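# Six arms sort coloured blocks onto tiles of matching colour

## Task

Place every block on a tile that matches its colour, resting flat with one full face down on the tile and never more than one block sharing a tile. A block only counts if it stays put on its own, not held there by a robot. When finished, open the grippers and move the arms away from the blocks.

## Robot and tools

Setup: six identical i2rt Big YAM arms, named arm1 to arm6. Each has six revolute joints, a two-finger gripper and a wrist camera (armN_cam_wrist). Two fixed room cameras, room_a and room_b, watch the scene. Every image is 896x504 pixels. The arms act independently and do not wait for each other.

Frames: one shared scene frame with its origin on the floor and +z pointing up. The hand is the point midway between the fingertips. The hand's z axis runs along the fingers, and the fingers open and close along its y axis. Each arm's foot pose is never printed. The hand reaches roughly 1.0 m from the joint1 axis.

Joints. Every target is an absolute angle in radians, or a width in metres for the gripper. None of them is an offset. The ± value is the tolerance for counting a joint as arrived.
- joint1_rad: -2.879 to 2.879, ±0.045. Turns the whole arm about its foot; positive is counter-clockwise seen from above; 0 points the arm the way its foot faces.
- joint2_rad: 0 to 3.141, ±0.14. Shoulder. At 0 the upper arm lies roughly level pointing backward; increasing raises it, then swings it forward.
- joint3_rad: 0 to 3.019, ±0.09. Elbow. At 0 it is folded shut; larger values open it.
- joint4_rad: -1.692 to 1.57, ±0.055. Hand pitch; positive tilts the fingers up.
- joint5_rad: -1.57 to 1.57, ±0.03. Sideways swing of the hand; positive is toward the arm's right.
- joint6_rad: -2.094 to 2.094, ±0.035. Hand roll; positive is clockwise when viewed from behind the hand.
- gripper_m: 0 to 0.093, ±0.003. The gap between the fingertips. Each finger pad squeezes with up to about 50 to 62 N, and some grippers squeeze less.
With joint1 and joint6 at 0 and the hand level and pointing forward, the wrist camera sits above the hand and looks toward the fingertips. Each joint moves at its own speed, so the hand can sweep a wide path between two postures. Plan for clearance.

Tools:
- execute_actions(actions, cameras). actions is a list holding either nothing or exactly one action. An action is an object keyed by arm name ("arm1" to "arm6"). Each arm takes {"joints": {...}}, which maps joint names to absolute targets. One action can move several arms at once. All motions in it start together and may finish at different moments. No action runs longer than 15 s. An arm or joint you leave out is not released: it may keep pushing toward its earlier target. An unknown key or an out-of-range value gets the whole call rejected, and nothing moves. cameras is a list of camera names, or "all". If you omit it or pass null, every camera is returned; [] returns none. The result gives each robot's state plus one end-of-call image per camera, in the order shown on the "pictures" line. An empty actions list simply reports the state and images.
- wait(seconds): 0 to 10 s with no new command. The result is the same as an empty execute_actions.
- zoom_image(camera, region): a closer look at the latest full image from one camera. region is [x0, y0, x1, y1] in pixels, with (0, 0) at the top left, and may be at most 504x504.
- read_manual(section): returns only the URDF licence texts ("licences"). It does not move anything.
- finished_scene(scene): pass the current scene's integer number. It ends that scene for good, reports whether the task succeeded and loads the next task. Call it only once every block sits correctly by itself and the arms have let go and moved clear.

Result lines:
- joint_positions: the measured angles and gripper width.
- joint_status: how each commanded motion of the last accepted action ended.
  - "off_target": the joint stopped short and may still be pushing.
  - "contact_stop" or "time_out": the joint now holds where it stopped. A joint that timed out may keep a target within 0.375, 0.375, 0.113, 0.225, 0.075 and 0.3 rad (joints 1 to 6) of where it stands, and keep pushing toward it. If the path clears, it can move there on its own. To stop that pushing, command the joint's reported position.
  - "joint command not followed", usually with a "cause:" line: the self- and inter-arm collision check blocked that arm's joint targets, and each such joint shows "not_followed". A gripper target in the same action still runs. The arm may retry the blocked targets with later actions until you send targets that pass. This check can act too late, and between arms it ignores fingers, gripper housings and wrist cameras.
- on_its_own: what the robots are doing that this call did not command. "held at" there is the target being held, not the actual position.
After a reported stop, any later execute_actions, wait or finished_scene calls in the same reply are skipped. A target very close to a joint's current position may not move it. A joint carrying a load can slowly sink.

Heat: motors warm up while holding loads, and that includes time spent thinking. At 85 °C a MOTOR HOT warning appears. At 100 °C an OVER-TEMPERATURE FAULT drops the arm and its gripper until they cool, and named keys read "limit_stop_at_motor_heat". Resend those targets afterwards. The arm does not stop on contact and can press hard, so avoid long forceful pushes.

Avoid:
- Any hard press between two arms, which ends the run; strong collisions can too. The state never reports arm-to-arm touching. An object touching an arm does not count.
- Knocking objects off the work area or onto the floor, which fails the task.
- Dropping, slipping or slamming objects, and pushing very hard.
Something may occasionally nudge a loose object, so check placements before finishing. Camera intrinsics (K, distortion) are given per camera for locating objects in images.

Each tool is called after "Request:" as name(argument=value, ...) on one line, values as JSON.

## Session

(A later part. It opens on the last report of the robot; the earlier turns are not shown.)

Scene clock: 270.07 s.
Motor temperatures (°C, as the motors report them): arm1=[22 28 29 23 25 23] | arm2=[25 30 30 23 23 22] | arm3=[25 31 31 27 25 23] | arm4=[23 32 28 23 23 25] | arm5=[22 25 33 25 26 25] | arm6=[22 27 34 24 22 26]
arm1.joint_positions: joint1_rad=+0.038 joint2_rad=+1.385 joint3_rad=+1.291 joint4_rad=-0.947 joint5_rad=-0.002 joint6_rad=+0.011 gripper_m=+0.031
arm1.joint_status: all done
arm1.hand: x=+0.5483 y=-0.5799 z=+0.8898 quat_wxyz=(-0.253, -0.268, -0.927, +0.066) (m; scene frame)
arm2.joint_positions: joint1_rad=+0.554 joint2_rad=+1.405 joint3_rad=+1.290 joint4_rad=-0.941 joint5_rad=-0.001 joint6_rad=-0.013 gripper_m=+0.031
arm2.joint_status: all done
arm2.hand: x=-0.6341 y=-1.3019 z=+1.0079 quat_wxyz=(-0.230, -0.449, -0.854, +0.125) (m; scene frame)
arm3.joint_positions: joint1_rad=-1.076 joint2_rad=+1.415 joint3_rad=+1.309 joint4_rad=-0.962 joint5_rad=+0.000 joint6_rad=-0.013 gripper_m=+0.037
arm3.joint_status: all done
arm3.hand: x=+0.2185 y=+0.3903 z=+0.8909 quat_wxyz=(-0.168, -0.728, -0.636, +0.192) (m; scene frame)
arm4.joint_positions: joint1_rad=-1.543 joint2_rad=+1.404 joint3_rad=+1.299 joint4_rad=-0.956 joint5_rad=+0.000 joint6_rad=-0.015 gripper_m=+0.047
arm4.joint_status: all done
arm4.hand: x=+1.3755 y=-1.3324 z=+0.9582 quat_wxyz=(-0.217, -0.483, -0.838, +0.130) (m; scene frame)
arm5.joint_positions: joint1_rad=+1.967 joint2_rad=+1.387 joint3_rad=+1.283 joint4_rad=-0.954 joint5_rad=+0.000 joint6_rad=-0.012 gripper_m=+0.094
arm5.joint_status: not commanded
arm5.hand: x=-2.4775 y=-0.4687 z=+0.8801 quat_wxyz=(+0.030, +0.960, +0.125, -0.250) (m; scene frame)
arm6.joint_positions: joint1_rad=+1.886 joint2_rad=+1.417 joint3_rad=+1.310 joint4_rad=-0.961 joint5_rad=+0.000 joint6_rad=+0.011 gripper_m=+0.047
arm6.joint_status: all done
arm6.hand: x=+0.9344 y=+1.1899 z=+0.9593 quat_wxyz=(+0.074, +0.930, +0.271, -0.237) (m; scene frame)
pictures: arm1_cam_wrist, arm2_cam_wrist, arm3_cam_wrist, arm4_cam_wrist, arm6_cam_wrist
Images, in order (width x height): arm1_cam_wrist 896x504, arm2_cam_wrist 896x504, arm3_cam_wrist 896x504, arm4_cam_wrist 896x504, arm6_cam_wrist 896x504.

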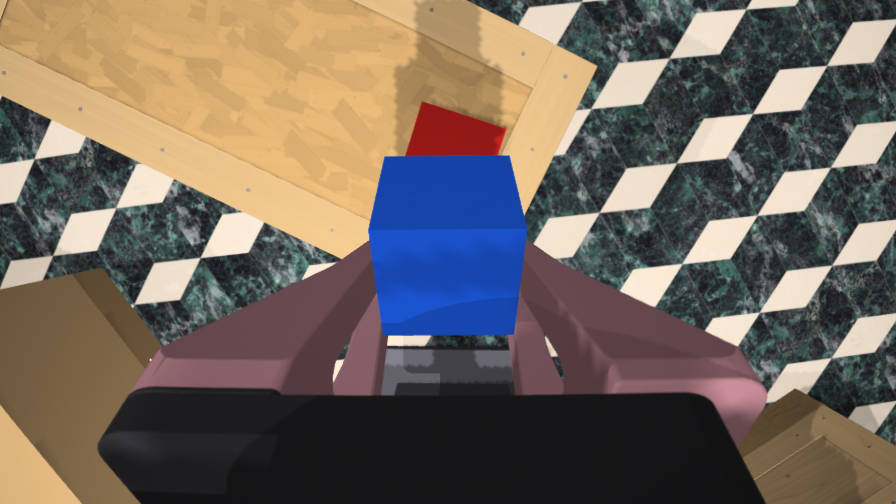

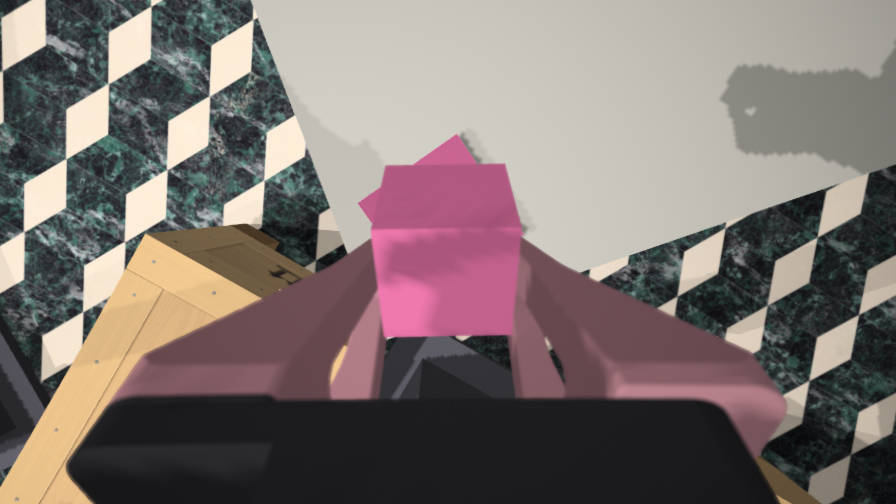

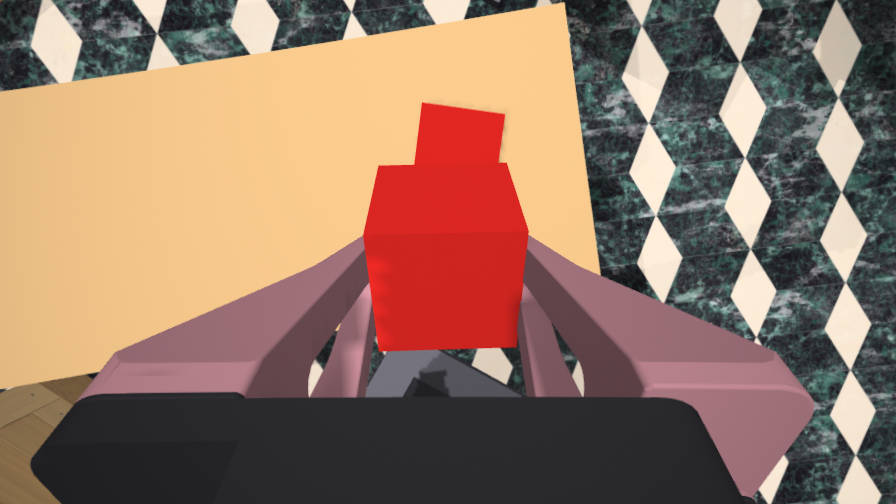

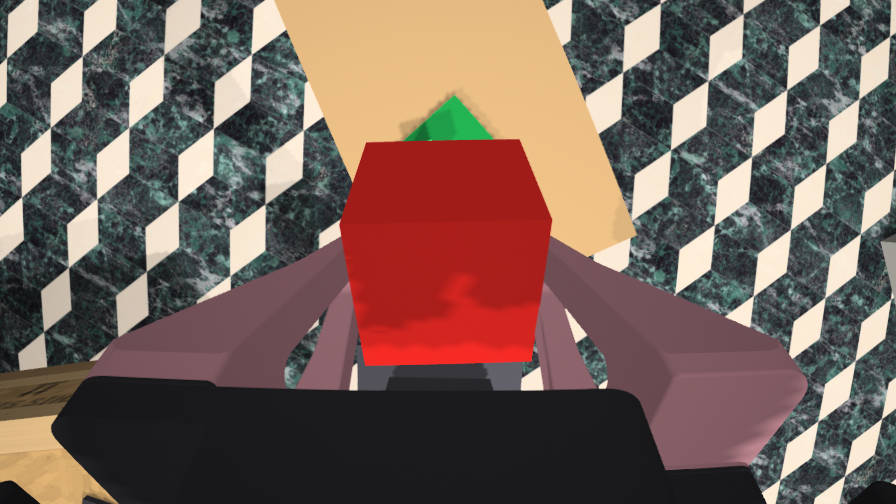

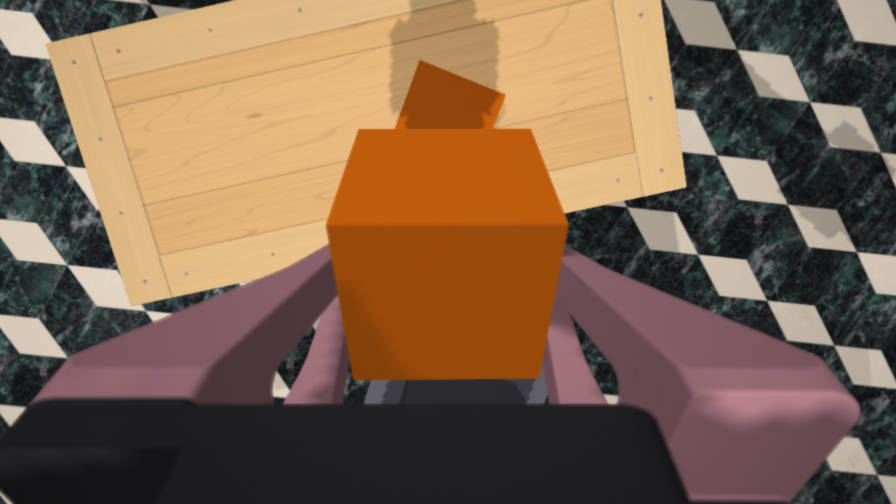

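Request:
execute_actions(actions=[{"arm1":{"joints":{"joint1_rad":-2.0}},"arm2":{"joints":{"joint1_rad":0.57,"joint2_rad":1.835,"joint3_rad":1.375,"joint4_rad":-1.096,"joint6_rad":-0.61}},"arm3":{"joints":{"joint1_rad":-1.105,"joint2_rad":2.28,"joint3_rad":1.61,"joint4_rad":-0.861,"joint6_rad":0.15}},"arm4":{"joints":{"joint1_rad":2.192,"joint2_rad":2.184,"joint3_rad":1.415,"joint4_rad":-0.787,"joint6_rad":0.39}},"arm6":{"joints":{"joint2_rad":2.43,"joint3_rad":1.75,"joint4_rad":-0.84,"joint6_rad":0.40}}}], cameras=["arm1_cam_wrist","arm2_cam_wrist","arm3_cam_wrist","arm4_cam_wrist","arm6_cam_wrist"])

Scene clock: 289.20 s.
Motor temperatures (°C, as the motors report them): arm1=[22 26 31 23 25 23] | arm2=[25 29 32 23 23 22] | arm3=[25 31 31 27 25 23] | arm4=[23 31 29 23 23 25] | arm5=[22 25 33 25 26 25] | arm6=[22 27 34 24 22 26]
arm1.joint_positions: joint1_rad=-2.005 joint2_rad=+1.398 joint3_rad=+1.291 joint4_rad=-0.947 joint5_rad=-0.001 joint6_rad=+0.010 gripper_m=+0.031
arm1.joint_status: all done
arm1.hand: x=-0.3457 y=-0.5799 z=+0.8809 quat_wxyz=(-0.069, -0.932, -0.258, +0.244) (m; scene frame)
arm2.joint_positions: joint1_rad=+0.560 joint2_rad=+1.848 joint3_rad=+1.348 joint4_rad=-1.084 joint5_rad=-0.001 joint6_rad=-0.597 gripper_m=+0.031
arm2.joint_status: all done
arm2.hand: x=-0.6327 y=-1.2995 z=+0.7977 quat_wxyz=(+0.000, -0.189, -0.982, +0.001) (m; scene frame)
arm3.joint_positions: joint1_rad=-1.102 joint2_rad=+2.290 joint3_rad=+1.589 joint4_rad=-0.866 joint5_rad=+0.000 joint6_rad=+0.135 gripper_m=+0.037
arm3.joint_status: all done
arm3.hand: x=+0.1917 y=+0.3013 z=+0.5117 quat_wxyz=(-0.009, -0.807, -0.591, +0.004) (m; scene frame)
arm4.joint_positions: joint1_rad=+2.204 joint2_rad=+2.187 joint3_rad=+1.408 joint4_rad=-0.782 joint5_rad=-0.001 joint6_rad=+0.374 gripper_m=+0.047
arm4.joint_status: all done
arm4.hand: x=+0.6068 y=-0.6234 z=+0.5816 quat_wxyz=(+0.001, +0.915, -0.403, -0.004) (m; scene frame)
arm5.joint_positions: joint1_rad=+1.967 joint2_rad=+1.387 joint3_rad=+1.283 joint4_rad=-0.954 joint5_rad=+0.000 joint6_rad=-0.012 gripper_m=+0.094
arm5.joint_status: not commanded
arm5.hand: x=-2.4775 y=-0.4687 z=+0.8801 quat_wxyz=(+0.030, +0.960, +0.125, -0.250) (m; scene frame)
arm6.joint_positions: joint1_rad=+1.886 joint2_rad=+2.451 joint3_rad=+1.719 joint4_rad=-0.840 joint5_rad=+0.000 joint6_rad=+0.387 gripper_m=+0.047
arm6.joint_status: all done
arm6.hand: x=+0.8422 y=+1.1280 z=+0.5186 quat_wxyz=(+0.001, +0.995, +0.096, +0.002) (m; scene frame)
pictures: arm1_cam_wrist, arm2_cam_wrist, arm3_cam_wrist, arm4_cam_wrist, arm6_cam_wrist
Images, in order (width x height): arm1_cam_wrist 896x504, arm2_cam_wrist 896x504, arm3_cam_wrist 896x504, arm4_cam_wrist 896x504, arm6_cam_wrist 896x504.

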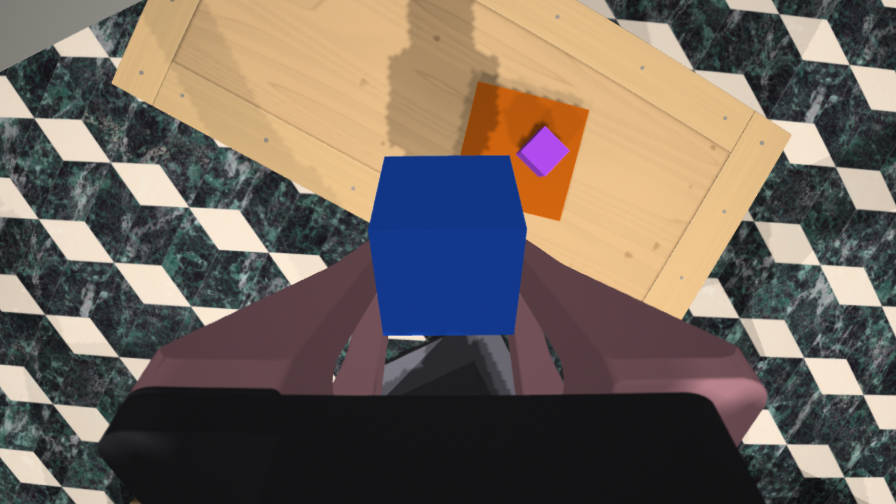

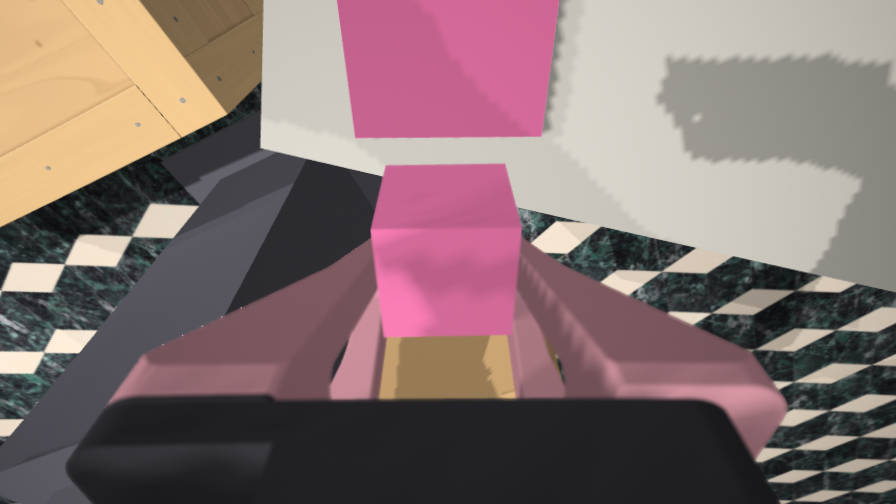

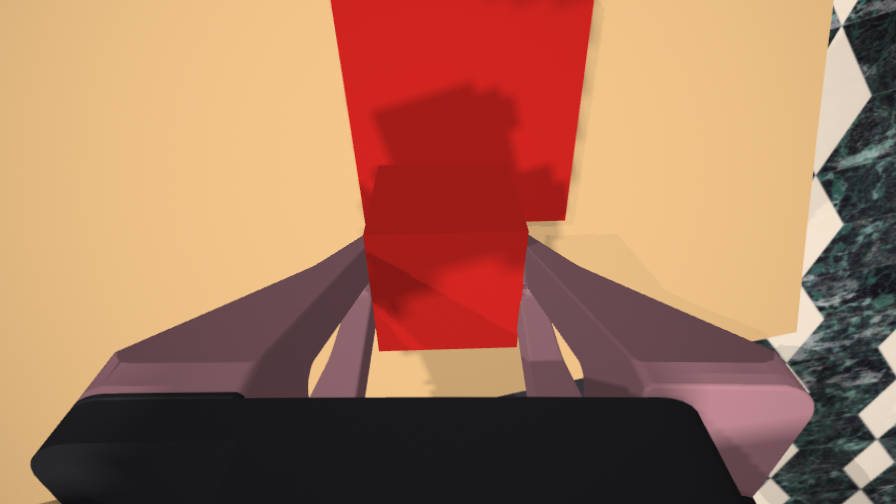

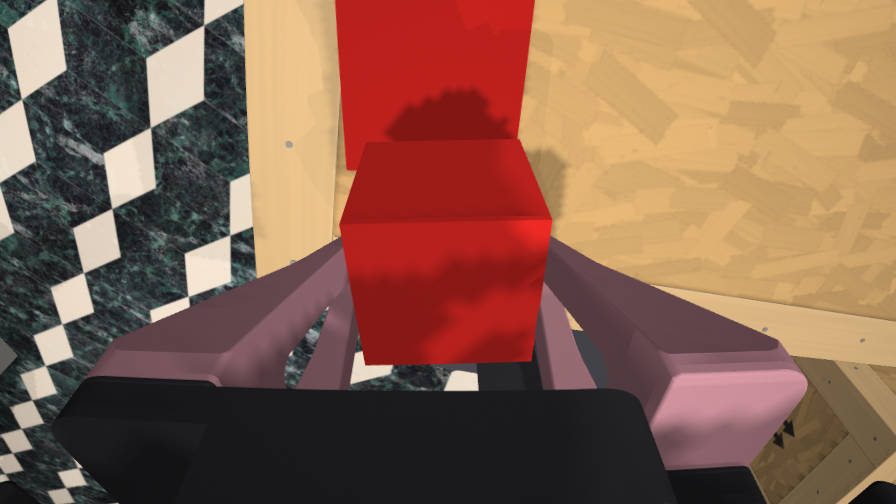

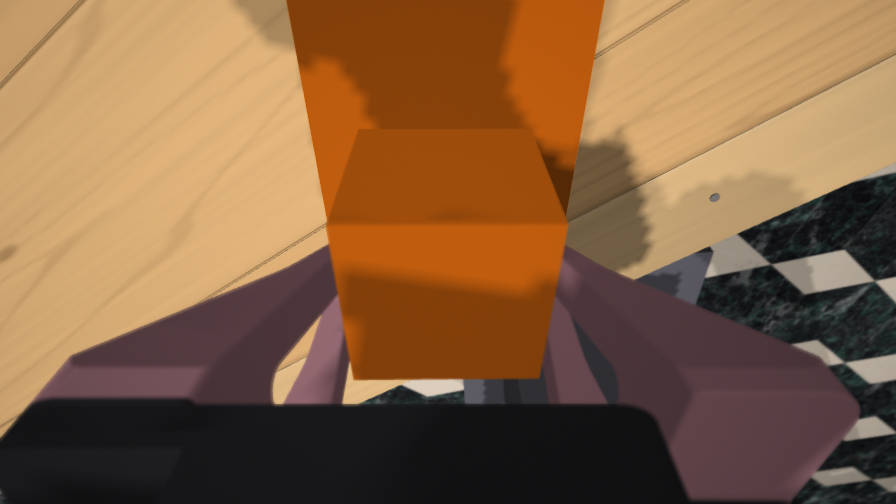

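Request:
execute_actions(actions=[{"arm1":{"joints":{"joint1_rad":-1.91,"joint2_rad":2.2,"joint3_rad":1.77,"joint4_rad":-1.106,"joint6_rad":-0.3}},"arm2":{"joints":{"joint2_rad":2.262,"joint3_rad":1.30,"joint4_rad":-0.585}},"arm3":{"joints":{"joint1_rad":-1.125,"joint2_rad":2.415,"joint3_rad":1.655,"joint4_rad":-0.77}},"arm4":{"joints":{"joint1_rad":2.23,"joint2_rad":2.461,"joint3_rad":1.485,"joint4_rad":-0.572}},"arm6":{"joints":{"joint2_rad":2.572,"joint3_rad":1.795,"joint4_rad":-0.745}}}], cameras=["arm1_cam_wrist","arm2_cam_wrist","arm3_cam_wrist","arm4_cam_wrist","arm6_cam_wrist"])

Scene clock: 318.00 s.
Motor temperatures (°C, as the motors report them): arm1=[22 26 32 23 25 23] | arm2=[25 30 33 23 23 22] | arm3=[25 32 31 27 25 23] | arm4=[23 32 28 23 23 25] | arm5=[22 25 33 25 26 25] | arm6=[22 28 34 24 22 26]
arm1.joint_positions: joint1_rad=-1.903 joint2_rad=+2.217 joint3_rad=+1.735 joint4_rad=-1.102 joint5_rad=-0.001 joint6_rad=-0.289 gripper_m=+0.031
arm1.joint_status: all done
arm1.hand: x=-0.4056 y=-0.6920 z=+0.5885 quat_wxyz=(+0.003, -0.892, -0.453, -0.009) (m; scene frame)
arm2.joint_positions: joint1_rad=+0.560 joint2_rad=+2.276 joint3_rad=+1.280 joint4_rad=-0.599 joint5_rad=-0.001 joint6_rad=-0.597 gripper_m=+0.031
arm2.joint_status: all done
arm2.hand: x=-0.6323 y=-1.3011 z=+0.5591 quat_wxyz=(+0.004, -0.189, -0.982, -0.003) (m; scene frame)
arm3.joint_positions: joint1_rad=-1.123 joint2_rad=+2.437 joint3_rad=+1.623 joint4_rad=-0.782 joint5_rad=+0.000 joint6_rad=+0.135 gripper_m=+0.037
arm3.joint_status: all done
arm3.hand: x=+0.1804 y=+0.3069 z=+0.4339 quat_wxyz=(+0.001, -0.813, -0.582, -0.006) (m; scene frame)
arm4.joint_positions: joint1_rad=+2.219 joint2_rad=+2.468 joint3_rad=+1.473 joint4_rad=-0.581 joint5_rad=-0.001 joint6_rad=+0.375 gripper_m=+0.047
arm4.joint_status: all done
arm4.hand: x=+0.6068 y=-0.6332 z=+0.4426 quat_wxyz=(+0.002, +0.918, -0.396, +0.004) (m; scene frame)
arm5.joint_positions: joint1_rad=+1.967 joint2_rad=+1.387 joint3_rad=+1.283 joint4_rad=-0.954 joint5_rad=+0.000 joint6_rad=-0.012 gripper_m=+0.094
arm5.joint_status: not commanded
arm5.hand: x=-2.4775 y=-0.4687 z=+0.8801 quat_wxyz=(+0.030, +0.960, +0.125, -0.250) (m; scene frame)
arm6.joint_positions: joint1_rad=+1.886 joint2_rad=+2.600 joint3_rad=+1.760 joint4_rad=-0.753 joint5_rad=+0.000 joint6_rad=+0.387 gripper_m=+0.047
arm6.joint_status: all done
arm6.hand: x=+0.8511 y=+1.1335 z=+0.4371 quat_wxyz=(-0.004, +0.995, +0.096, +0.011) (m; scene frame)
pictures: arm1_cam_wrist, arm2_cam_wrist, arm3_cam_wrist, arm4_cam_wrist, arm6_cam_wrist
Images, in order (width x height): arm1_cam_wrist 896x504, arm2_cam_wrist 896x504, arm3_cam_wrist 896x504, arm4_cam_wrist 896x504, arm6_cam_wrist 896x504.

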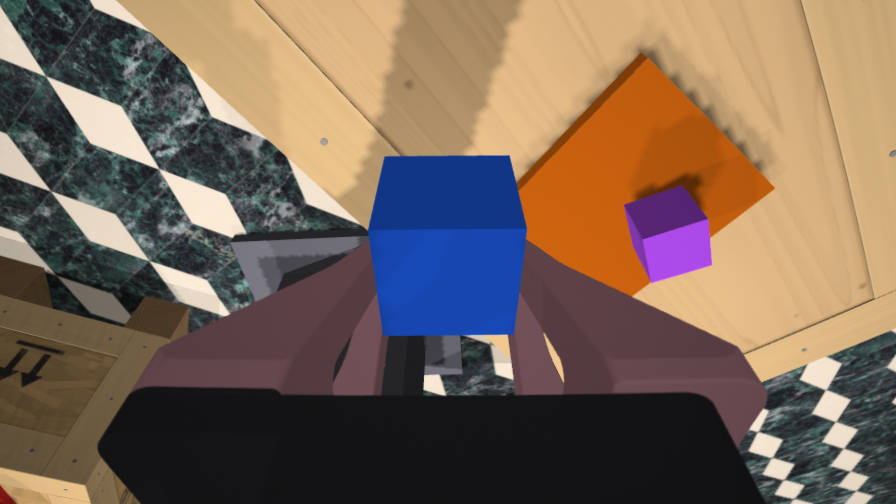

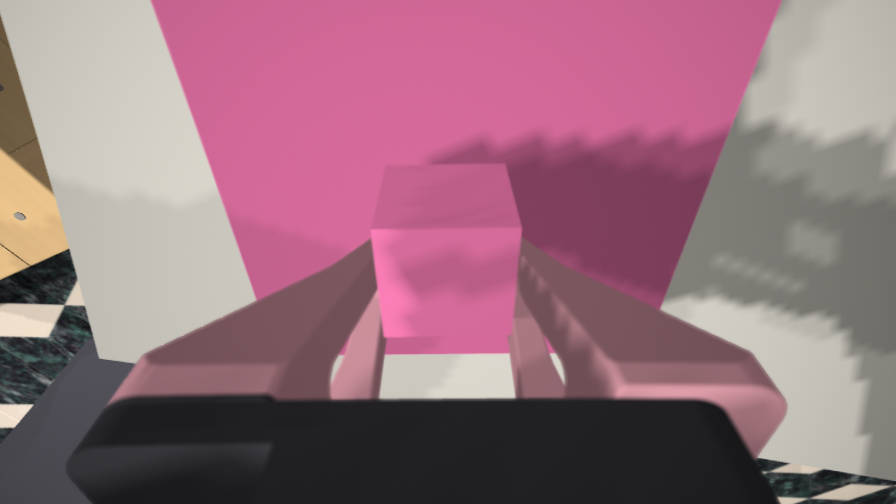

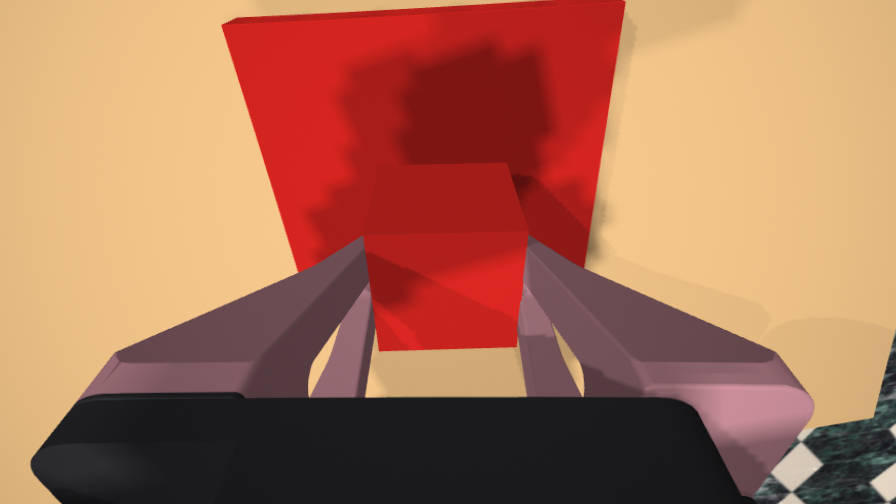

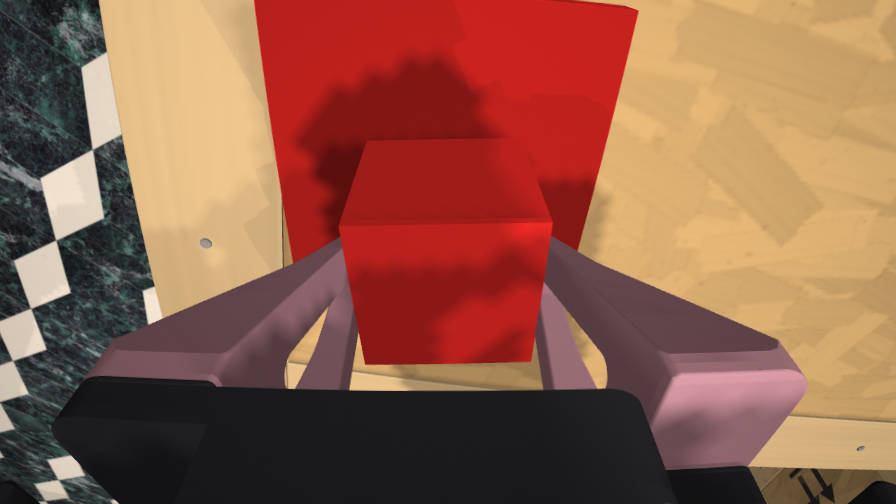

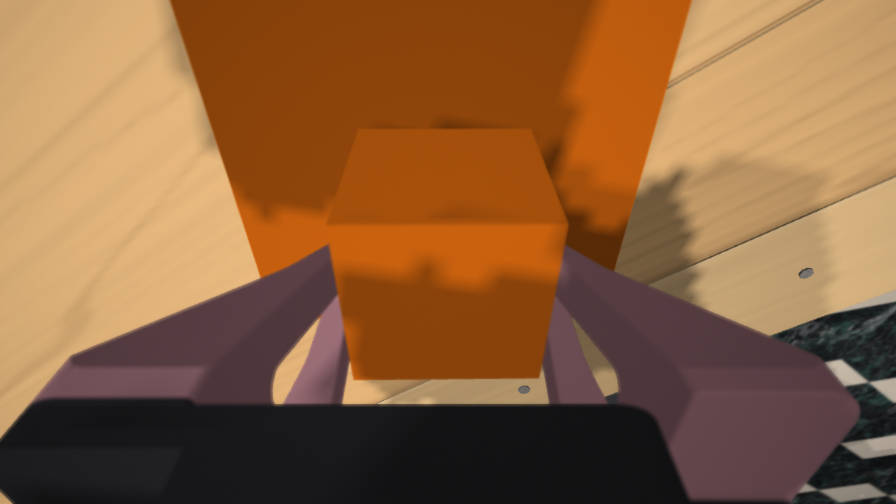

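Request:
execute_actions(actions=[{"arm1":{"joints":{"joint2_rad":2.462,"joint3_rad":1.75,"joint4_rad":-0.808,"joint6_rad":0.33}},"arm2":{"joints":{"joint2_rad":2.315,"joint4_rad":-0.56}},"arm3":{"joints":{"joint2_rad":2.468,"joint4_rad":-0.745}},"arm4":{"joints":{"joint2_rad":2.507,"joint4_rad":-0.555}},"arm6":{"joints":{"gripper_m":0.093}}}], cameras=["arm1_cam_wrist","arm2_cam_wrist","arm3_cam_wrist","arm4_cam_wrist","arm6_cam_wrist"])

Scene clock: 341.30 s.
Motor temperatures (°C, as the motors report them): arm1=[22 28 32 23 25 23] | arm2=[25 31 30 23 23 22] | arm3=[25 33 31 27 25 23] | arm4=[23 33 27 23 23 25] | arm5=[22 25 34 25 26 25] | arm6=[22 29 34 24 22 26]
arm1.joint_positions: joint1_rad=-1.903 joint2_rad=+2.481 joint3_rad=+1.725 joint4_rad=-0.816 joint5_rad=-0.001 joint6_rad=+0.319 gripper_m=+0.031
arm1.joint_status: all done
arm1.hand: x=-0.4060 y=-0.6918 z=+0.4211 quat_wxyz=(+0.002, -0.986, -0.166, -0.002) (m; scene frame)
arm2.joint_positions: joint1_rad=+0.560 joint2_rad=+2.299 joint3_rad=+1.280 joint4_rad=-0.574 joint5_rad=-0.001 joint6_rad=-0.597 gripper_m=+0.031
arm2.joint_status: all done
arm2.hand: x=-0.6331 y=-1.3000 z=+0.5474 quat_wxyz=(+0.003, -0.189, -0.982, -0.002) (m; scene frame)
arm3.joint_positions: joint1_rad=-1.123 joint2_rad=+2.462 joint3_rad=+1.624 joint4_rad=-0.757 joint5_rad=+0.000 joint6_rad=+0.135 gripper_m=+0.037
arm3.joint_status: all done
arm3.hand: x=+0.1808 y=+0.3087 z=+0.4189 quat_wxyz=(+0.001, -0.813, -0.582, -0.006) (m; scene frame)
arm4.joint_positions: joint1_rad=+2.219 joint2_rad=+2.491 joint3_rad=+1.473 joint4_rad=-0.564 joint5_rad=+0.000 joint6_rad=+0.375 gripper_m=+0.047
arm4.joint_status: all done
arm4.hand: x=+0.6108 y=-0.6350 z=+0.4304 quat_wxyz=(+0.002, +0.918, -0.396, +0.006) (m; scene frame)
arm5.joint_positions: joint1_rad=+1.967 joint2_rad=+1.387 joint3_rad=+1.283 joint4_rad=-0.954 joint5_rad=+0.000 joint6_rad=-0.012 gripper_m=+0.094
arm5.joint_status: not commanded
arm5.hand: x=-2.4775 y=-0.4687 z=+0.8801 quat_wxyz=(+0.030, +0.960, +0.125, -0.250) (m; scene frame)
arm6.joint_positions: joint1_rad=+1.886 joint2_rad=+2.600 joint3_rad=+1.760 joint4_rad=-0.753 joint5_rad=+0.000 joint6_rad=+0.388 gripper_m=+0.093
arm6.joint_status: all done
arm6.hand: x=+0.8509 y=+1.1335 z=+0.4373 quat_wxyz=(-0.004, +0.995, +0.096, +0.011) (m; scene frame)
pictures: arm1_cam_wrist, arm2_cam_wrist, arm3_cam_wrist, arm4_cam_wrist, arm6_cam_wrist
Images, in order (width x height): arm1_cam_wrist 896x504, arm2_cam_wrist 896x504, arm3_cam_wrist 896x504, arm4_cam_wrist 896x504, arm6_cam_wrist 896x504.

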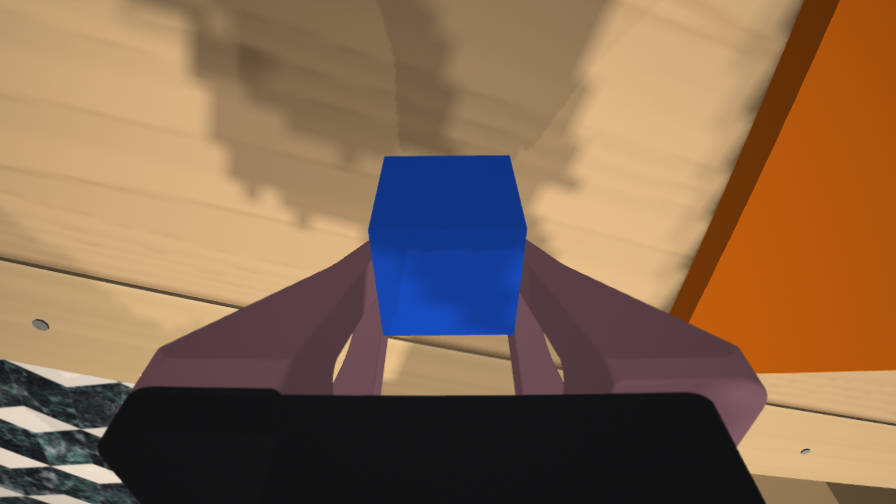

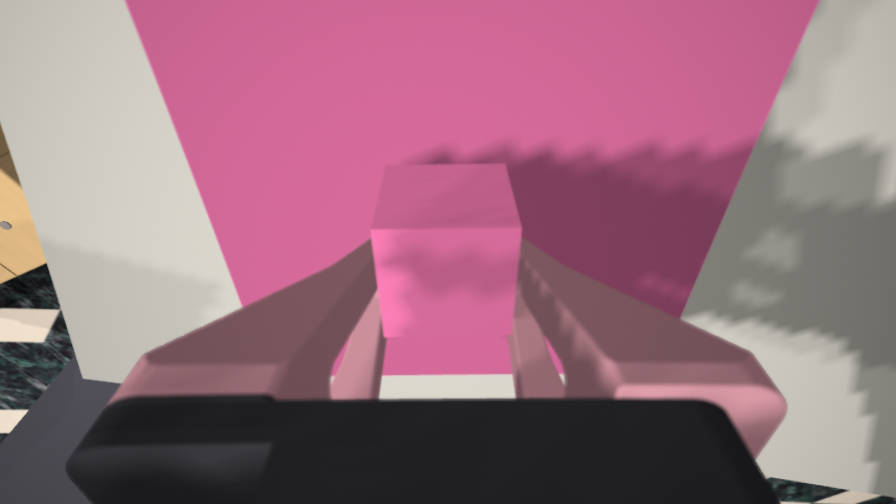

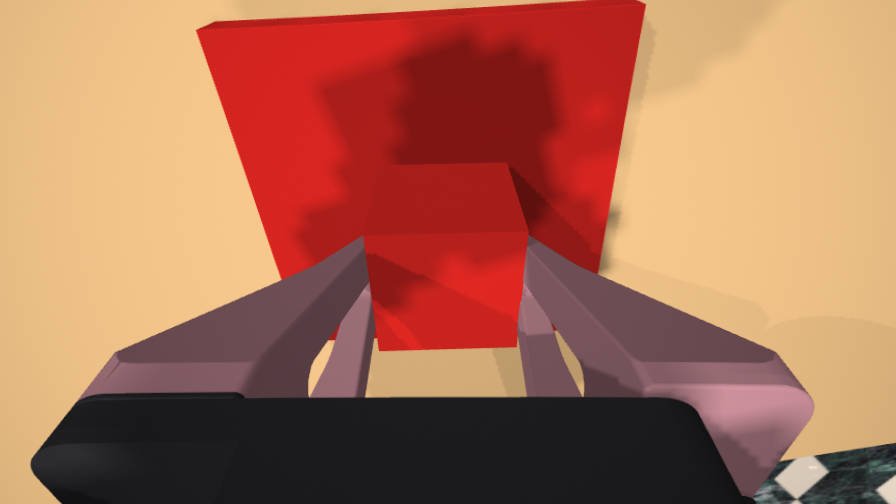

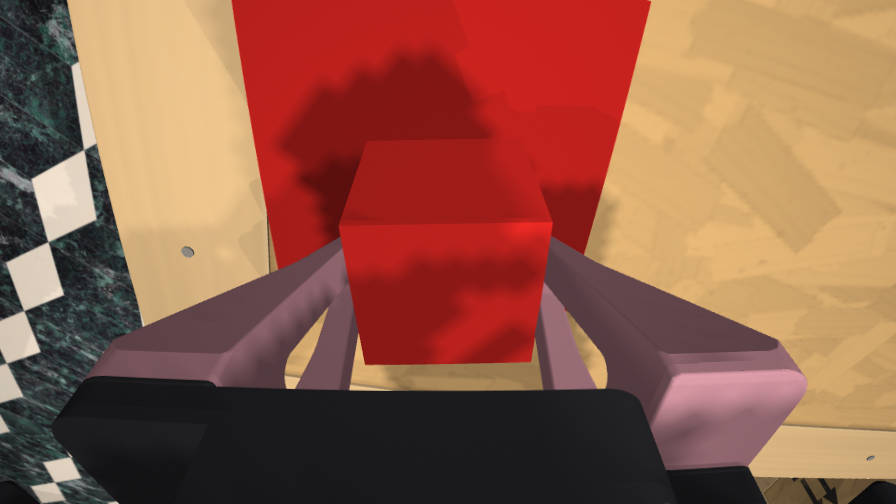

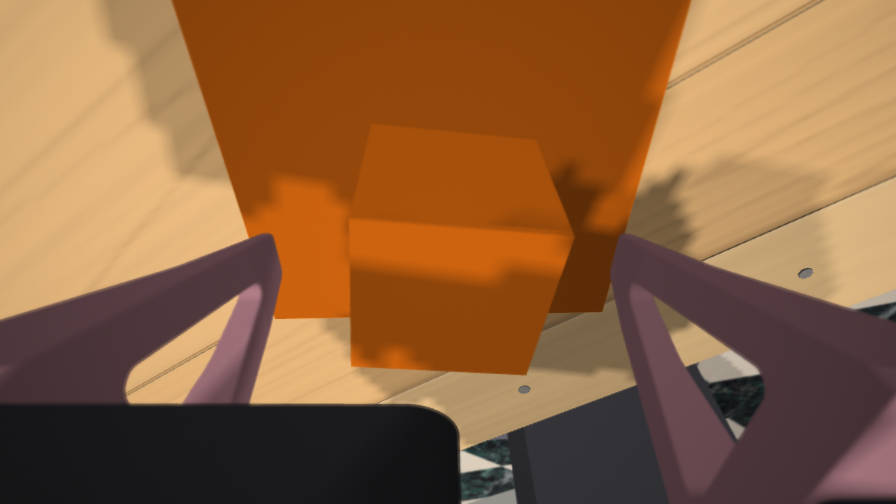

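Request:
execute_actions(actions=[{"arm1":{"joints":{"joint2_rad":2.522,"joint4_rad":-0.79}},"arm2":{"joints":{"gripper_m":0.093}},"arm3":{"joints":{"gripper_m":0.093}},"arm4":{"joints":{"gripper_m":0.093}},"arm6":{"joints":{"joint2_rad":2.3}}}], cameras=["arm1_cam_wrist"])

Request:
execute_actions(actions=[{"arm1":{"joints":{"gripper_m":0.07}},"arm2":{"joints":{"joint2_rad":1.8,"joint4_rad":-0.9}},"arm3":{"joints":{"joint2_rad":1.8,"joint4_rad":-1.1}},"arm4":{"joints":{"joint2_rad":1.8,"joint4_rad":-0.95}},"arm6":{"joints":{"joint1_rad":0.8,"joint2_rad":1.5,"joint3_rad":1.3,"joint4_rad":-0.95}}}], cameras=["arm1_cam_wrist","arm2_cam_wrist","arm3_cam_wrist","arm4_cam_wrist","room_a"])

Scene clock: 351.13 s.
Motor temperatures (°C, as the motors report them): arm1=[22 29 32 23 25 23] | arm2=[25 31 30 23 23 22] | arm3=[25 33 31 27 25 23] | arm4=[23 33 27 23 23 25] | arm5=[22 25 34 25 26 25] | arm6=[22 29 34 24 22 26]
arm1.joint_positions: joint1_rad=-1.903 joint2_rad=+2.499 joint3_rad=+1.725 joint4_rad=-0.798 joint5_rad=-0.001 joint6_rad=+0.319 gripper_m=+0.031
arm1.joint_status: all done
arm1.hand: x=-0.4045 y=-0.6906 z=+0.4098 quat_wxyz=(+0.002, -0.986, -0.165, -0.003) (m; scene frame)
arm2.joint_positions: joint1_rad=+0.560 joint2_rad=+2.299 joint3_rad=+1.280 joint4_rad=-0.574 joint5_rad=-0.001 joint6_rad=-0.597 gripper_m=+0.093
arm2.joint_status: all done
arm2.hand: x=-0.6331 y=-1.3000 z=+0.5474 quat_wxyz=(+0.003, -0.188, -0.982, -0.002) (m; scene frame)
arm3.joint_positions: joint1_rad=-1.123 joint2_rad=+2.462 joint3_rad=+1.624 joint4_rad=-0.757 joint5_rad=+0.000 joint6_rad=+0.136 gripper_m=+0.093
arm3.joint_status: all done
arm3.hand: x=+0.1808 y=+0.3087 z=+0.4189 quat_wxyz=(+0.001, -0.813, -0.582, -0.006) (m; scene frame)
arm4.joint_positions: joint1_rad=+2.219 joint2_rad=+2.491 joint3_rad=+1.473 joint4_rad=-0.563 joint5_rad=+0.000 joint6_rad=+0.376 gripper_m=+0.093
arm4.joint_status: all done
arm4.hand: x=+0.6109 y=-0.6350 z=+0.4302 quat_wxyz=(+0.002, +0.918, -0.397, +0.006) (m; scene frame)
arm5.joint_positions: joint1_rad=+1.967 joint2_rad=+1.387 joint3_rad=+1.283 joint4_rad=-0.954 joint5_rad=+0.000 joint6_rad=-0.012 gripper_m=+0.094
arm5.joint_status: not commanded
arm5.hand: x=-2.4775 y=-0.4687 z=+0.8801 quat_wxyz=(+0.030, +0.960, +0.125, -0.250) (m; scene frame)
arm6.joint_positions: joint1_rad=+1.886 joint2_rad=+2.303 joint3_rad=+1.774 joint4_rad=-0.751 joint5_rad=+0.000 joint6_rad=+0.388 gripper_m=+0.093
arm6.joint_status: all done
arm6.hand: x=+0.7709 y=+1.0818 z=+0.6382 quat_wxyz=(+0.068, +0.985, +0.095, -0.127) (m; scene frame)
pictures: arm1_cam_wrist
Images, in order (width x height): arm1_cam_wrist 896x504.

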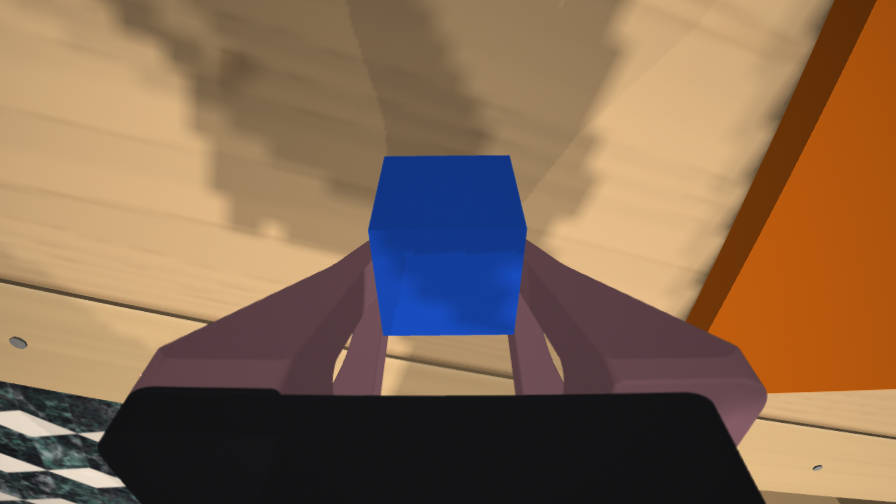

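Scene clock: 352.83 s.
Motor temperatures (°C, as the motors report them): arm1=[22 29 31 23 25 23] | arm2=[25 31 30 23 23 22] | arm3=[25 33 31 27 25 23] | arm4=[23 33 27 23 23 25] | arm5=[22 25 34 25 26 25] | arm6=[22 29 34 24 22 26]
arm1.joint_positions: joint1_rad=-1.903 joint2_rad=+2.499 joint3_rad=+1.725 joint4_rad=-0.798 joint5_rad=-0.001 joint6_rad=+0.319 gripper_m=+0.070
arm1.joint_status: all done
arm1.hand: x=-0.4045 y=-0.6906 z=+0.4098 quat_wxyz=(+0.002, -0.986, -0.165, -0.003) (m; scene frame)
arm2.joint_positions: joint1_rad=+0.560 joint2_rad=+1.787 joint3_rad=+1.285 joint4_rad=-0.887 joint5_rad=-0.001 joint6_rad=-0.597 gripper_m=+0.093
arm2.joint_status: all done
arm2.hand: x=-0.6182 y=-1.3208 z=+0.8110 quat_wxyz=(-0.069, -0.187, -0.977, +0.070) (m; scene frame)
arm3.joint_positions: joint1_rad=-1.123 joint2_rad=+1.810 joint3_rad=+1.638 joint4_rad=-1.087 joint5_rad=+0.000 joint6_rad=+0.136 gripper_m=+0.093
arm3.joint_status: all done
arm3.hand: x=+0.1752 y=+0.2943 z=+0.8166 quat_wxyz=(-0.114, -0.803, -0.574, +0.116) (m; scene frame)
arm4.joint_positions: joint1_rad=+2.219 joint2_rad=+1.796 joint3_rad=+1.477 joint4_rad=-0.942 joint5_rad=+0.000 joint6_rad=+0.376 gripper_m=+0.093
arm4.joint_status: all done
arm4.hand: x=+0.5671 y=-0.6134 z=+0.8262 quat_wxyz=(-0.004, +0.907, -0.392, -0.154) (m; scene frame)
arm5.joint_positions: joint1_rad=+1.967 joint2_rad=+1.387 joint3_rad=+1.283 joint4_rad=-0.954 joint5_rad=+0.000 joint6_rad=-0.012 gripper_m=+0.094
arm5.joint_status: not commanded
arm5.hand: x=-2.4775 y=-0.4687 z=+0.8801 quat_wxyz=(+0.030, +0.960, +0.125, -0.250) (m; scene frame)
arm6.joint_positions: joint1_rad=+0.798 joint2_rad=+1.498 joint3_rad=+1.308 joint4_rad=-0.941 joint5_rad=+0.001 joint6_rad=+0.389 gripper_m=+0.093
arm6.joint_status: all done
arm6.hand: x=+0.9042 y=+1.7435 z=+0.9179 quat_wxyz=(-0.013, +0.880, -0.424, -0.216) (m; scene frame)
pictures: arm1_cam_wrist, arm2_cam_wrist, arm3_cam_wrist, arm4_cam_wrist, room_a
Images, in order (width x height): arm1_cam_wrist 896x504, arm2_cam_wrist 896x504, arm3_cam_wrist 896x504, arm4_cam_wrist 896x504, room_a 896x504.

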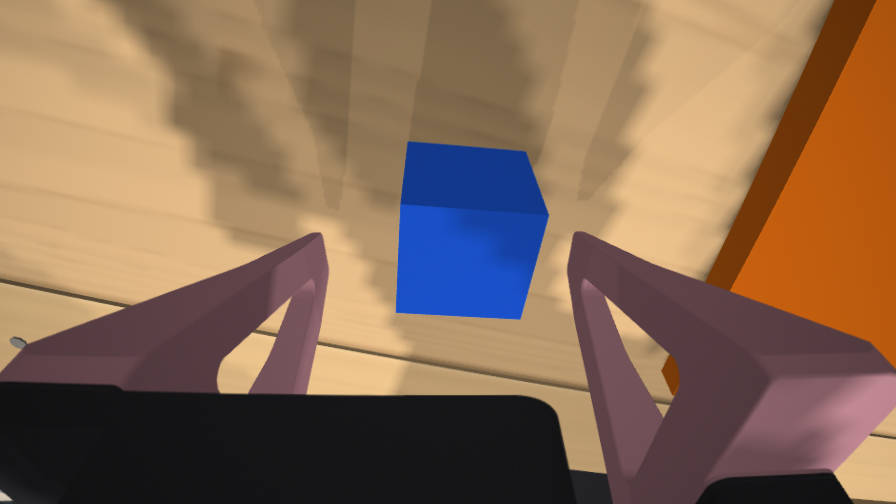

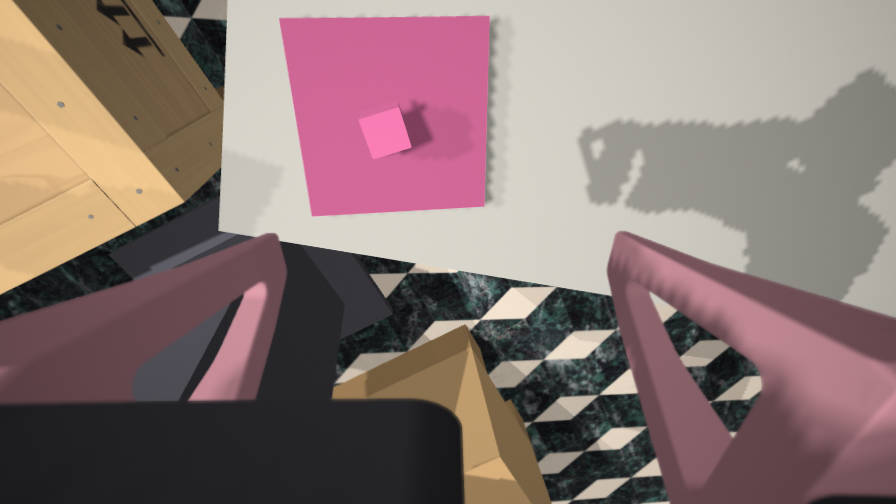

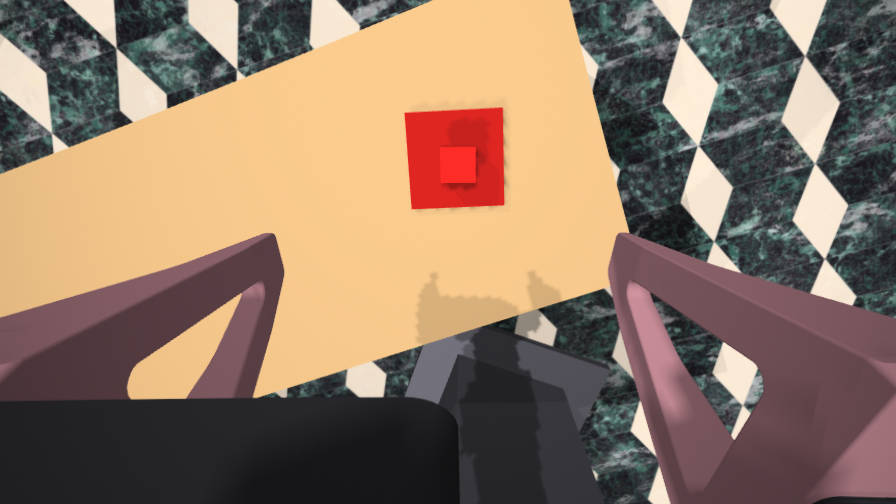

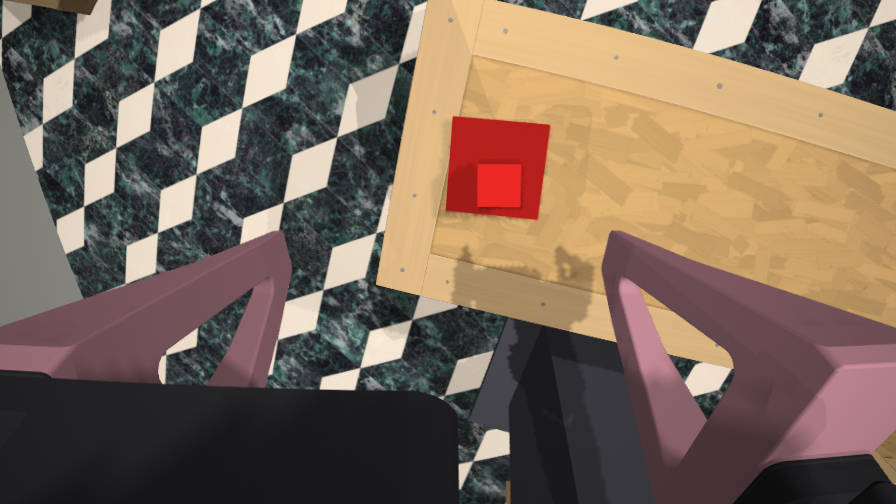

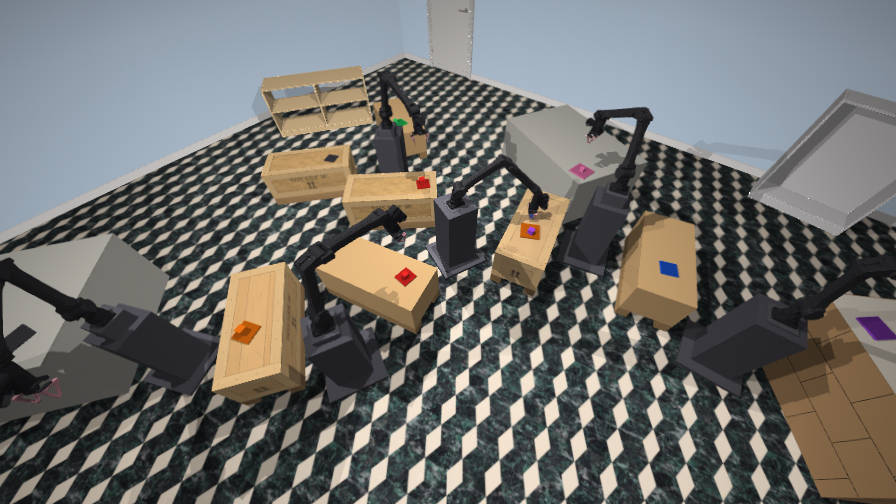

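Request:
execute_actions(actions=[{"arm1":{"joints":{"joint2_rad":1.0,"joint3_rad":1.2,"joint4_rad":-1.3}},"arm2":{"joints":{"joint1_rad":0.9,"joint2_rad":1.9,"joint3_rad":1.38,"joint6_rad":-0.7}},"arm3":{"joints":{"joint1_rad":0,"joint2_rad":1.2,"joint3_rad":1.2}},"arm4":{"joints":{"joint1_rad":0.3,"joint2_rad":1.4,"joint3_rad":1.3,"joint6_rad":0}}}], cameras=["room_a"])

Scene clock: 366.67 s.
Motor temperatures (°C, as the motors report them): arm1=[22 29 31 23 25 23] | arm2=[25 31 32 23 23 22] | arm3=[25 33 32 27 25 23] | arm4=[23 33 28 23 23 25] | arm5=[22 25 34 25 26 25] | arm6=[22 28 34 24 22 26]
arm1.joint_positions: joint1_rad=-1.903 joint2_rad=+0.994 joint3_rad=+1.199 joint4_rad=-1.293 joint5_rad=-0.001 joint6_rad=+0.319 gripper_m=+0.070
arm1.joint_status: all done
arm1.hand: x=-0.1847 y=-0.5248 z=+0.9659 quat_wxyz=(-0.109, -0.958, -0.161, +0.209) (m; scene frame)
arm2.joint_positions: joint1_rad=+0.902 joint2_rad=+1.898 joint3_rad=+1.340 joint4_rad=-0.888 joint5_rad=-0.001 joint6_rad=-0.687 gripper_m=+0.093
arm2.joint_status: all done
arm2.hand: x=-0.4723 y=-1.2002 z=+0.7710 quat_wxyz=(-0.052, +0.026, -0.997, +0.044) (m; scene frame)
arm3.joint_positions: joint1_rad=+0.003 joint2_rad=+1.195 joint3_rad=+1.210 joint4_rad=-1.088 joint5_rad=+0.000 joint6_rad=+0.137 gripper_m=+0.093
arm3.joint_status: all done
arm3.hand: x=+0.6534 y=+0.6480 z=+0.9271 quat_wxyz=(-0.243, -0.364, -0.897, +0.067) (m; scene frame)
arm4.joint_positions: joint1_rad=+0.299 joint2_rad=+1.408 joint3_rad=+1.299 joint4_rad=-0.945 joint5_rad=+0.000 joint6_rad=+0.016 gripper_m=+0.093
arm4.joint_status: all done
arm4.hand: x=+1.4945 y=-0.5012 z=+0.9555 quat_wxyz=(-0.235, +0.362, -0.897, -0.098) (m; scene frame)
arm5.joint_positions: joint1_rad=+1.967 joint2_rad=+1.387 joint3_rad=+1.283 joint4_rad=-0.954 joint5_rad=+0.000 joint6_rad=-0.012 gripper_m=+0.094
arm5.joint_status: not commanded
arm5.hand: x=-2.4775 y=-0.4687 z=+0.8801 quat_wxyz=(+0.030, +0.960, +0.125, -0.250) (m; scene frame)
arm6.joint_positions: joint1_rad=+0.798 joint2_rad=+1.498 joint3_rad=+1.308 joint4_rad=-0.941 joint5_rad=+0.001 joint6_rad=+0.389 gripper_m=+0.093
arm6.joint_status: not commanded
arm6.hand: x=+0.9042 y=+1.7435 z=+0.9179 quat_wxyz=(-0.013, +0.880, -0.424, -0.216) (m; scene frame)
pictures: room_a
Images, in order (width x height): room_a 896x504.

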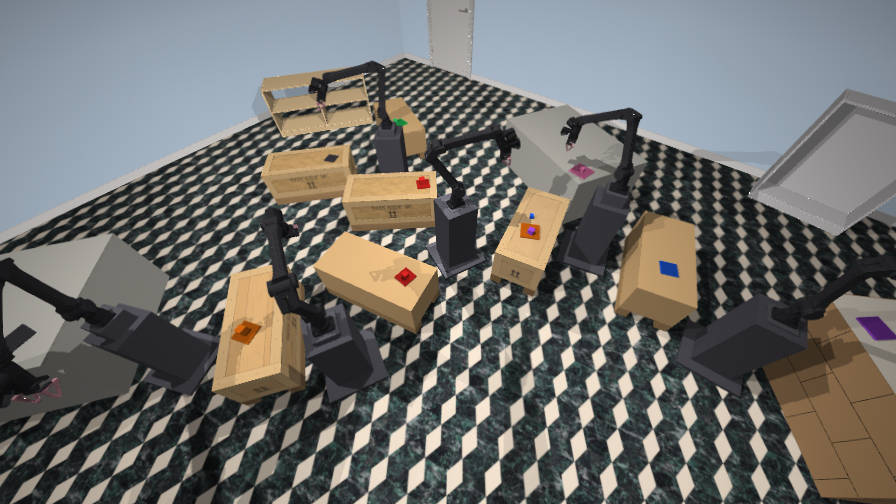

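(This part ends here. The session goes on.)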